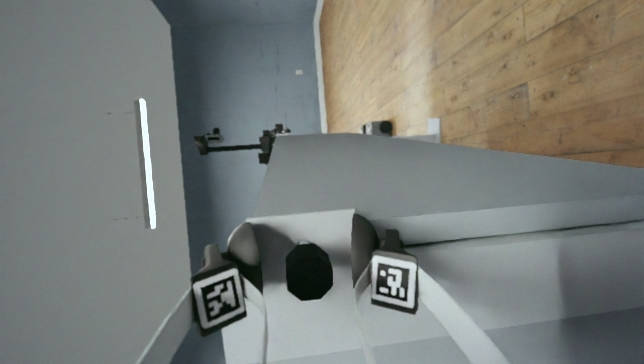

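Request:
execute_actions([
  {"r1":{"joints":{"arm_m":0.32}}},
], cameras=[])

Request:
execute_actions([
  {"r1":{"joints":{"wrist_yaw_rad":-0.14}}},
], cameras=[])

Request:
execute_actions([
  {"r1":{"joints":{"arm_m":0.358},"contact_limits":{"arm_m":16}}},
], cameras=["r1_wrist_camera"])

Scene clock: 294.47 s.
r1.base_odometry: x=+0.048 y=+1.637 heading=+2.329 (m, m, rad; r1's odometry frame)
r1.turned_by_wheels: +0.000 (rad since the last result)
r1.turned_by_imu: +0.000 (rad since the last result)
r1.base_tilt: forward=-1.1 right=-0.3 (deg)
r1.lidar_m: 2.30 2.34 3.05 3.02 3.08 2.61 2.43 2.51 0.89 0.78 3.49 2.43
r1.head_depth_mm: - - 1100 915 1049 1474 - / - 1744 1113 923 1026 1440 1224 / - 1768 1120 917 - 1437 1252 / - 2838 2843 2123 - 1476 1262 / - - 3157 2299 1804 1488 1273 / - - 3156 2325 1818 1504 1275 / - - 3230 2335 1839 1507 1278
r1.base_status: not commanded
r1.joint_positions: lift_m=+0.690 arm_m=+0.320 wrist_yaw_rad=-0.067 wrist_pitch_rad=-0.018 wrist_roll_rad=+1.577 gripper_m=+0.050 head_pan_rad=-1.563 head_tilt_rad=-0.544
r1.joint_status: all done
r1.on_its_own: wrist_yaw_rad is held at -0.065, not at your -0.125, by its stall guard, which is not easing now
r1.motor_effort: left_wheel=+2(2) right_wheel=-1(1) lift_m=+28(29) arm_m=-2(2) wrist_yaw_rad=+1(1) wrist_pitch_rad=+7(7) wrist_roll_rad=-3(3) gripper_m=+1(1) head_pan_rad=-3(3) head_tilt_rad=-4(3) (%)
r1.hand_pose: x=-0.0384 y=-0.7205 z=+0.7999 quat_wxyz=(-0.003, -0.033, -0.999, -0.009) (m; r1's base frame)
r1.wrist_depth_mm: - - - 214 211 209 207 / - - - 215 215 213 211 / - - - 206 204 201 200 / - - - 211 210 206 204 / - - - - - - 219 / - - - - - - 953 / - - - - - - 930
r2.base_odometry: x=-0.419 y=+1.266 heading=+3.039 (m, m, rad; r2's odometry frame)
r2.turned_by_wheels: +0.000 (rad since the last result)
r2.turned_by_imu: +0.000 (rad since the last result)
r2.base_tilt: forward=-0.4 right=-0.2 (deg)
r2.lidar_m: 2.01 2.03 2.56 2.97 3.01 3.00 2.77 2.80 3.52 0.62 0.76 2.18
r2.head_depth_mm: - - - 2864 2128 1675 1411 / - - - 2869 2111 1721 - / - - - 2854 2122 1714 - / - - 1693 1069 811 813 - / - - 1546 1011 778 837 1289 / - - 1534 1004 779 850 1296 / - - - 1004 781 852 1299
r2.base_status: not commanded
r2.joint_positions: lift_m=+0.686 arm_m=+0.202 wrist_yaw_rad=-0.002 wrist_pitch_rad=-0.022 wrist_roll_rad=+1.568 gripper_m=+0.050 head_pan_rad=-1.563 head_tilt_rad=-0.544
r2.joint_status: not commanded
r2.motor_effort: left_wheel=+0(0) right_wheel=-1(1) lift_m=+22(22) arm_m=+5(6) wrist_yaw_rad=+2(2) wrist_pitch_rad=+11(11) wrist_roll_rad=+1(0) gripper_m=-1(1) head_pan_rad=-4(4) head_tilt_rad=-3(4) (%)
r2.hand_pose: x=-0.0218 y=-0.6030 z=+0.7948 quat_wxyz=(+0.002, -0.001, -1.000, -0.011) (m; r2's base frame)
r2.wrist_depth_mm: - - - - - - 795 / - - - - - - 805 / - - - - - - 806 / - - - 320 294 274 255 / - - - 177 196 200 209 / - - - 182 - 200 210 / - - 185 190 201 233 244
pictures: none
No camera images: the call's "cameras" was empty. Leave "cameras" out to get every camera's image.

Scene clock: 295.13 s.
r1.base_odometry: x=+0.048 y=+1.637 heading=+2.329 (m, m, rad; r1's odometry frame)
r1.turned_by_wheels: +0.000 (rad since the last result)
r1.turned_by_imu: +0.000 (rad since the last result)
r1.base_tilt: forward=-1.0 right=-0.4 (deg)
r1.lidar_m: 2.30 2.35 3.08 3.01 3.08 2.61 2.44 2.51 0.88 0.78 3.51 2.42
r1.head_depth_mm: - - 1103 916 1055 1476 - / - 1741 1112 924 1032 1435 1228 / - 1762 1123 915 - 1440 1254 / - 2853 2815 2205 - 1478 1262 / - - 3155 2307 1818 1485 1265 / - - 3189 2331 1817 1491 1275 / - - 3211 2323 1838 1500 1275
r1.base_status: not commanded
r1.joint_positions: lift_m=+0.690 arm_m=+0.320 wrist_yaw_rad=-0.137 wrist_pitch_rad=-0.018 wrist_roll_rad=+1.577 gripper_m=+0.050 head_pan_rad=-1.563 head_tilt_rad=-0.544
r1.joint_status: all done
r1.motor_effort: left_wheel=+1(2) right_wheel=-1(2) lift_m=+28(29) arm_m=-3(2) wrist_yaw_rad=-3(3) wrist_pitch_rad=+7(7) wrist_roll_rad=-3(3) gripper_m=+1(2) head_pan_rad=-3(3) head_tilt_rad=-3(4) (%)
r1.hand_pose: x=-0.0563 y=-0.7186 z=+0.7999 quat_wxyz=(-0.004, -0.068, -0.998, -0.009) (m; r1's base frame)
r1.wrist_depth_mm: - - - 223 220 218 216 / - - - 225 224 221 220 / - - - 212 211 224 223 / - - - 214 213 211 208 / - - - 217 223 222 211 / - - - - - - 911 / - - - - - - 932
r2.base_odometry: x=-0.419 y=+1.266 heading=+3.039 (m, m, rad; r2's odometry frame)
r2.turned_by_wheels: +0.000 (rad since the last result)
r2.turned_by_imu: +0.000 (rad since the last result)
r2.base_tilt: forward=-0.4 right=-0.2 (deg)
r2.lidar_m: 2.01 2.03 2.55 2.96 2.98 3.00 2.77 2.80 3.52 0.62 0.76 2.18
r2.head_depth_mm: - - - 2872 2116 1676 1416 / - - - 2891 2127 1726 - / - - - 2849 2095 1707 - / - - 1715 1068 813 813 - / - - 1546 1014 776 834 1287 / - - 1532 1002 777 845 1296 / - - - 1000 780 850 1297
r2.base_status: not commanded
r2.joint_positions: lift_m=+0.686 arm_m=+0.202 wrist_yaw_rad=-0.002 wrist_pitch_rad=-0.022 wrist_roll_rad=+1.568 gripper_m=+0.050 head_pan_rad=-1.563 head_tilt_rad=-0.544
r2.joint_status: not commanded
r2.motor_effort: left_wheel=+0(0) right_wheel=-1(1) lift_m=+23(22) arm_m=+5(6) wrist_yaw_rad=+1(2) wrist_pitch_rad=+11(11) wrist_roll_rad=+0(1) gripper_m=-1(1) head_pan_rad=-3(4) head_tilt_rad=-3(4) (%)
r2.hand_pose: x=-0.0218 y=-0.6030 z=+0.7948 quat_wxyz=(+0.002, -0.001, -1.000, -0.011) (m; r2's base frame)
r2.wrist_depth_mm: - - - - - - 790 / - - - - - - 815 / - - - - - - 803 / - - - 320 292 275 256 / - - - 176 197 200 206 / - - - 181 - 201 211 / - - 185 190 199 232 243
pictures: none
No camera images: the call's "cameras" was empty. Leave "cameras" out to get every camera's image.

Scene clock: 296.47 s.
r1.base_odometry: x=+0.048 y=+1.637 heading=+2.329 (m, m, rad; r1's odometry frame)
r1.turned_by_wheels: +0.000 (rad since the last result)
r1.turned_by_imu: +0.000 (rad since the last result)
r1.base_tilt: forward=-0.9 right=-0.3 (deg)
r1.lidar_m: 2.29 2.34 3.05 3.01 3.08 2.60 2.44 2.51 0.88 0.78 3.50 2.43
r1.head_depth_mm: - - 1100 914 1050 1494 1295 / - 1744 1109 920 1031 - 1223 / - 1762 1126 912 - 1438 1258 / - 2833 2849 2197 - 1486 1259 / - - 3109 2314 1817 1496 1266 / - - 3204 2321 1819 1495 1273 / - - 3255 2324 1829 1503 1281
r1.base_status: not commanded
r1.joint_positions: lift_m=+0.690 arm_m=+0.358 wrist_yaw_rad=-0.138 wrist_pitch_rad=-0.018 wrist_roll_rad=+1.577 gripper_m=+0.050 head_pan_rad=-1.563 head_tilt_rad=-0.544
r1.joint_status: all done
r1.motor_effort: left_wheel=+3(2) right_wheel=-1(1) lift_m=+28(28) arm_m=+3(5) wrist_yaw_rad=-3(2) wrist_pitch_rad=+7(7) wrist_roll_rad=-3(3) gripper_m=+1(2) head_pan_rad=-3(3) head_tilt_rad=-3(3) (%)
r1.contact_limits: arm_m 16 (drawing in: default 18, maximum 30; extending or still: default 26, maximum 42)
r1.hand_pose: x=-0.0564 y=-0.7560 z=+0.7998 quat_wxyz=(-0.004, -0.069, -0.998, -0.009) (m; r1's base frame)
r1.wrist_depth_mm: - - - 186 185 183 181 / - - - 189 187 186 184 / - - - 174 173 172 185 / - - - 176 174 173 172 / - - - 178 179 176 174 / - - - - - - 858 / - - - - - - 918
r2.base_odometry: x=-0.419 y=+1.266 heading=+3.039 (m, m, rad; r2's odometry frame)
r2.turned_by_wheels: +0.000 (rad since the last result)
r2.turned_by_imu: +0.000 (rad since the last result)
r2.base_tilt: forward=-0.4 right=-0.2 (deg)
r2.lidar_m: 2.01 2.03 2.55 2.97 3.00 2.99 2.77 2.79 3.53 0.62 0.76 2.18
r2.head_depth_mm: - - - 2873 2136 1666 1418 / - - - 2875 2105 1724 - / - - - 2858 2105 1722 - / - - 1693 1067 812 814 - / - - 1552 1014 777 836 1287 / - - 1537 1004 780 847 1303 / - - - 1001 783 851 1293
r2.base_status: not commanded
r2.joint_positions: lift_m=+0.686 arm_m=+0.202 wrist_yaw_rad=-0.002 wrist_pitch_rad=-0.022 wrist_roll_rad=+1.568 gripper_m=+0.050 head_pan_rad=-1.563 head_tilt_rad=-0.544
r2.joint_status: not commanded
r2.motor_effort: left_wheel=+0(0) right_wheel=+0(1) lift_m=+22(22) arm_m=+6(6) wrist_yaw_rad=+1(2) wrist_pitch_rad=+11(11) wrist_roll_rad=+1(0) gripper_m=-1(1) head_pan_rad=-4(4) head_tilt_rad=-2(4) (%)
r2.hand_pose: x=-0.0218 y=-0.6030 z=+0.7948 quat_wxyz=(+0.002, -0.001, -1.000, -0.011) (m; r2's base frame)
r2.wrist_depth_mm: - - - - - - 800 / - - - - - - 811 / - - - - - - 825 / - - - 315 297 274 255 / - - - 177 197 200 207 / - - - 181 - 201 211 / - - 185 189 201 232 243
pictures: r1_wrist_camera
Images, in order (width x height): r1_wrist_camera 644x364.

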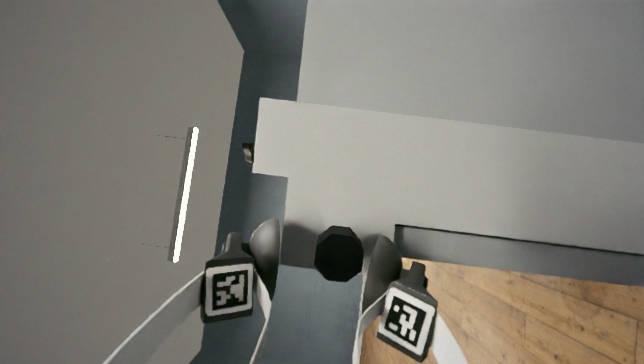

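Request:
execute_actions([
  {"r1":{"joints":{"lift_m":0.684,"arm_m":0.36}},"r2":{"joints":{"arm_m":0.201}}},
], cameras=[])

Request:
execute_actions([
  {"r1":{"joints":{"gripper_m":-0.03}},"r2":{"joints":{"gripper_m":-0.03}}},
], cameras=["r1_wrist_camera","r2_wrist_camera"])

Request:
execute_actions([
  {"r1":{"joints":{"arm_m":0.345}},"r2":{"joints":{"arm_m":0.186}}},
], cameras=["r1_wrist_camera","r2_wrist_camera","r2_head_camera"])

Scene clock: 307.40 s.
r1.base_odometry: x=+0.048 y=+1.637 heading=+2.329 (m, m, rad; r1's odometry frame)
r1.turned_by_wheels: +0.000 (rad since the last result)
r1.turned_by_imu: +0.000 (rad since the last result)
r1.base_tilt: forward=-1.1 right=-0.4 (deg)
r1.lidar_m: 2.30 2.35 3.07 3.01 3.09 2.60 2.44 2.52 0.88 0.78 3.50 2.43
r1.head_depth_mm: - - 1104 917 1050 1482 1291 / - 1750 1112 924 1029 - 1226 / - 1774 1122 912 - 1450 1260 / - 2844 2798 2193 - 1495 1260 / - - 3184 2297 1815 1492 1271 / - - 3216 2324 1811 1499 1268 / - - 3240 2350 1824 1507 1279
r1.base_status: not commanded
r1.joint_positions: lift_m=+0.684 arm_m=+0.359 wrist_yaw_rad=-0.139 wrist_pitch_rad=-0.020 wrist_roll_rad=+1.577 gripper_m=+0.050 head_pan_rad=-1.563 head_tilt_rad=-0.544
r1.joint_status: all done
r1.motor_effort: left_wheel=+2(3) right_wheel=-2(1) lift_m=+24(24) arm_m=+5(7) wrist_yaw_rad=-1(1) wrist_pitch_rad=+8(8) wrist_roll_rad=-3(3) gripper_m=+2(2) head_pan_rad=-2(3) head_tilt_rad=-3(3) (%)
r1.hand_pose: x=-0.0567 y=-0.7577 z=+0.7936 quat_wxyz=(-0.004, -0.069, -0.998, -0.010) (m; r1's base frame)
r1.wrist_depth_mm: - - - 185 183 182 180 / - - - 188 186 185 183 / - - - 172 172 171 185 / - - - 175 174 172 170 / - - - 177 185 174 173 / - - - - - - 852 / - - - - - - 911
r2.base_odometry: x=-0.419 y=+1.266 heading=+3.039 (m, m, rad; r2's odometry frame)
r2.turned_by_wheels: +0.000 (rad since the last result)
r2.turned_by_imu: +0.000 (rad since the last result)
r2.base_tilt: forward=-0.4 right=-0.2 (deg)
r2.lidar_m: 2.01 2.03 2.56 2.97 2.99 2.99 2.77 2.80 3.52 0.62 0.76 2.18
r2.head_depth_mm: - - - 2898 2109 1668 1424 / - - - 2871 2088 1721 - / - - - 2847 2088 1720 - / - - 1694 1071 811 813 - / - - 1557 1009 776 835 1287 / - - 1530 1006 780 849 1291 / - - - 998 784 851 1299
r2.base_status: not commanded
r2.joint_positions: lift_m=+0.686 arm_m=+0.201 wrist_yaw_rad=-0.002 wrist_pitch_rad=-0.022 wrist_roll_rad=+1.568 gripper_m=+0.050 head_pan_rad=-1.563 head_tilt_rad=-0.544
r2.joint_status: all done
r2.motor_effort: left_wheel=+0(0) right_wheel=-1(1) lift_m=+22(22) arm_m=-4(6) wrist_yaw_rad=+2(2) wrist_pitch_rad=+11(11) wrist_roll_rad=+0(0) gripper_m=-1(2) head_pan_rad=-4(4) head_tilt_rad=-3(4) (%)
r2.hand_pose: x=-0.0218 y=-0.6019 z=+0.7948 quat_wxyz=(+0.002, -0.001, -1.000, -0.011) (m; r2's base frame)
r2.wrist_depth_mm: - - - - - - 807 / - - - - - - 818 / - - - - - - 814 / - - - 322 298 274 256 / - - - 178 197 200 207 / - - 182 184 194 201 211 / - - 187 190 219 234 247
pictures: none
No camera images: the call's "cameras" was empty. Leave "cameras" out to get every camera's image.

Scene clock: 308.70 s.
r1.base_odometry: x=+0.048 y=+1.637 heading=+2.329 (m, m, rad; r1's odometry frame)
r1.turned_by_wheels: +0.000 (rad since the last result)
r1.turned_by_imu: +0.000 (rad since the last result)
r1.base_tilt: forward=-1.0 right=-0.5 (deg)
r1.lidar_m: 2.29 2.34 3.06 3.01 3.08 2.61 2.44 2.51 0.88 0.78 3.48 2.43
r1.head_depth_mm: - - 1103 916 1054 1489 1267 / - 1759 1113 923 1032 - 1224 / - 1776 1124 913 - 1445 1249 / - 2851 2806 2202 - 1489 1262 / - - 3131 2309 1819 1494 1267 / - - 3236 2313 1824 1500 1265 / - - 3273 2345 1838 1509 1275
r1.base_status: not commanded
r1.joint_positions: lift_m=+0.684 arm_m=+0.359 wrist_yaw_rad=-0.141 wrist_pitch_rad=-0.024 wrist_roll_rad=+1.576 gripper_m=-0.029 head_pan_rad=-1.563 head_tilt_rad=-0.544
r1.joint_status: all done
r1.motor_effort: left_wheel=+3(4) right_wheel=-5(4) lift_m=+24(23) arm_m=+10(10) wrist_yaw_rad=+0(1) wrist_pitch_rad=+10(10) wrist_roll_rad=-2(3) gripper_m=-26(98) head_pan_rad=-3(3) head_tilt_rad=-4(3) (%)
r1.hand_pose: x=-0.0574 y=-0.7570 z=+0.7924 quat_wxyz=(-0.003, -0.071, -0.997, -0.012) (m; r1's base frame)
r1.wrist_depth_mm: - - - 187 185 184 183 / - - - 190 188 187 185 / - - - 174 174 172 187 / - - - 177 175 174 173 / - - - 178 187 178 176 / - - - - - - 854 / - - - - - - 919
r2.base_odometry: x=-0.419 y=+1.266 heading=+3.039 (m, m, rad; r2's odometry frame)
r2.turned_by_wheels: +0.000 (rad since the last result)
r2.turned_by_imu: +0.000 (rad since the last result)
r2.base_tilt: forward=-0.4 right=-0.3 (deg)
r2.lidar_m: 2.01 2.03 2.55 2.97 2.99 3.01 2.77 2.80 3.53 0.62 0.76 2.17
r2.head_depth_mm: - - - 2905 2108 1679 1418 / - - - 2864 2120 1719 - / - - - 2870 2102 1714 - / - - 1700 1074 814 817 - / - - 1557 1011 776 835 1295 / - - 1537 1005 778 847 1304 / - - - 1006 782 853 1308
r2.base_status: not commanded
r2.joint_positions: lift_m=+0.686 arm_m=+0.200 wrist_yaw_rad=-0.002 wrist_pitch_rad=-0.024 wrist_roll_rad=+1.568 gripper_m=-0.028 head_pan_rad=-1.563 head_tilt_rad=-0.544
r2.joint_status: all done
r2.motor_effort: left_wheel=-1(1) right_wheel=+1(1) lift_m=+22(22) arm_m=+8(8) wrist_yaw_rad=+2(2) wrist_pitch_rad=+12(12) wrist_roll_rad=+1(0) gripper_m=-37(100) head_pan_rad=-4(4) head_tilt_rad=-3(3) (%)
r2.hand_pose: x=-0.0219 y=-0.6006 z=+0.7942 quat_wxyz=(+0.002, -0.001, -1.000, -0.012) (m; r2's base frame)
r2.wrist_depth_mm: - - - - - - 793 / - - - - - - 805 / - - - - - - 822 / - - - 317 291 271 255 / - - - 180 199 205 212 / - - - 185 197 207 217 / - - 190 194 225 238 249
pictures: r1_wrist_camera, r2_wrist_camera
Images, in order (width x height): r1_wrist_camera 644x364, r2_wrist_camera 644x364.

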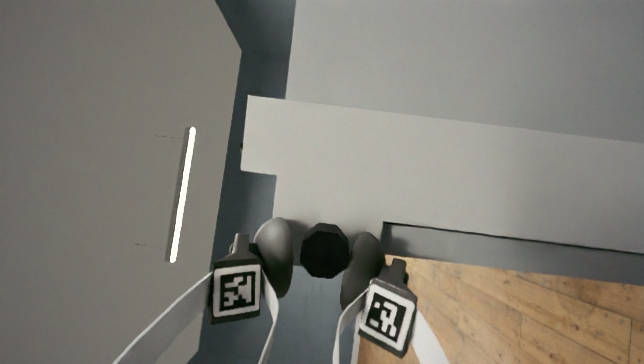

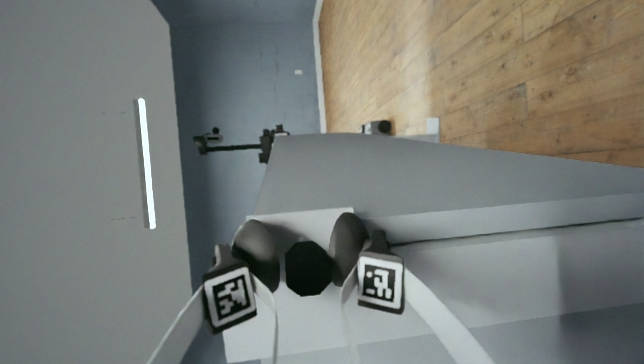

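Scene clock: 310.27 s.
r1.base_odometry: x=+0.048 y=+1.637 heading=+2.329 (m, m, rad; r1's odometry frame)
r1.turned_by_wheels: +0.000 (rad since the last result)
r1.turned_by_imu: +0.000 (rad since the last result)
r1.base_tilt: forward=-1.0 right=-0.4 (deg)
r1.lidar_m: 2.29 2.34 3.05 3.02 3.08 2.60 2.44 2.51 0.88 0.78 3.47 2.43
r1.head_depth_mm: - - 1098 916 1048 1479 1285 / - 1729 1115 922 1033 - 1227 / - 1766 1123 916 - 1442 1262 / - 2868 2818 2192 - 1491 1260 / - - 3147 2288 1803 1485 1266 / - - 3221 2317 1816 1496 1267 / - - 3236 2324 1840 1504 1269
r1.base_status: not commanded
r1.joint_positions: lift_m=+0.684 arm_m=+0.346 wrist_yaw_rad=-0.129 wrist_pitch_rad=-0.016 wrist_roll_rad=+1.577 gripper_m=-0.029 head_pan_rad=-1.563 head_tilt_rad=-0.544
r1.joint_status: all done
r1.motor_effort: left_wheel=+5(6) right_wheel=-4(5) lift_m=+25(26) arm_m=-6(13) wrist_yaw_rad=-10(10) wrist_pitch_rad=+6(10) wrist_roll_rad=-3(3) gripper_m=-20(26) head_pan_rad=-3(3) head_tilt_rad=-4(3) (%)
r1.hand_pose: x=-0.0543 y=-0.7443 z=+0.7944 quat_wxyz=(-0.003, -0.065, -0.998, -0.008) (m; r1's base frame)
r1.wrist_depth_mm: - - - 196 195 192 191 / - - - 200 198 196 194 / - - - 184 183 182 196 / - - - 188 186 184 182 / - - - 175 197 196 185 / - - - - - - 906 / - - - - - - 923
r2.base_odometry: x=-0.419 y=+1.266 heading=+3.039 (m, m, rad; r2's odometry frame)
r2.turned_by_wheels: +0.000 (rad since the last result)
r2.turned_by_imu: +0.000 (rad since the last result)
r2.base_tilt: forward=-0.4 right=-0.1 (deg)
r2.lidar_m: 2.01 2.03 2.56 2.96 2.99 3.00 2.76 2.80 3.54 0.62 0.76 2.17
r2.head_depth_mm: - - - 2888 2110 1662 1419 / - - - 2846 2101 1684 - / - - - 2853 2111 1694 - / - - 1681 1069 812 825 - / - - 1545 1010 774 832 1302 / - - 1538 1002 778 845 1302 / - - - 999 781 847 1301
r2.base_status: not commanded
r2.joint_positions: lift_m=+0.686 arm_m=+0.187 wrist_yaw_rad=-0.003 wrist_pitch_rad=-0.019 wrist_roll_rad=+1.568 gripper_m=-0.022 head_pan_rad=-1.563 head_tilt_rad=-0.544
r2.joint_status: all done
r2.on_its_own: gripper_m is held at -0.023, not at your -0.030, by its stall guard, which is not easing now
r2.motor_effort: left_wheel=+1(1) right_wheel=-1(3) lift_m=+22(22) arm_m=-11(8) wrist_yaw_rad=+2(3) wrist_pitch_rad=+9(12) wrist_roll_rad=+1(1) gripper_m=-26(38) head_pan_rad=-3(3) head_tilt_rad=-2(3) (%)
r2.hand_pose: x=-0.0221 y=-0.5876 z=+0.7956 quat_wxyz=(+0.002, -0.001, -1.000, -0.010) (m; r2's base frame)
r2.wrist_depth_mm: - - - - - - 773 / - - - - - - 815 / - - - - - - 816 / - - - 332 301 279 261 / - - - 192 207 215 224 / - - - 156 209 219 229 / - - 225 216 236 250 260
pictures: r1_wrist_camera, r2_head_camera (sideways: a quarter turn clockwise sets it upright), r2_wrist_camera
Images, in order (width x height): r1_wrist_camera 644x364, r2_head_camera 896x504, r2_wrist_camera 644x364.

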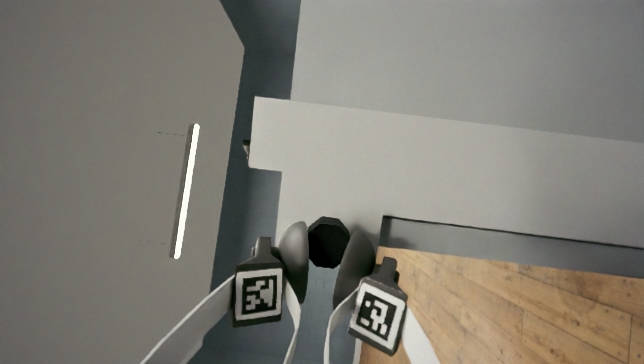

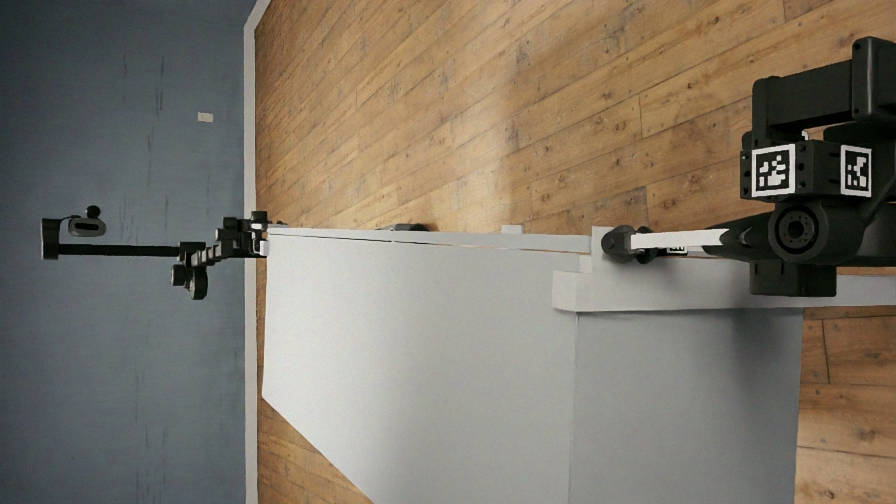

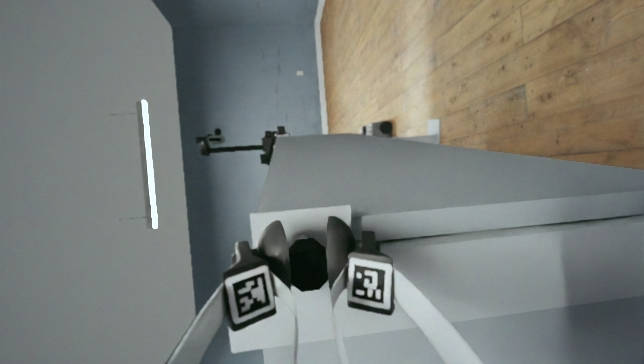

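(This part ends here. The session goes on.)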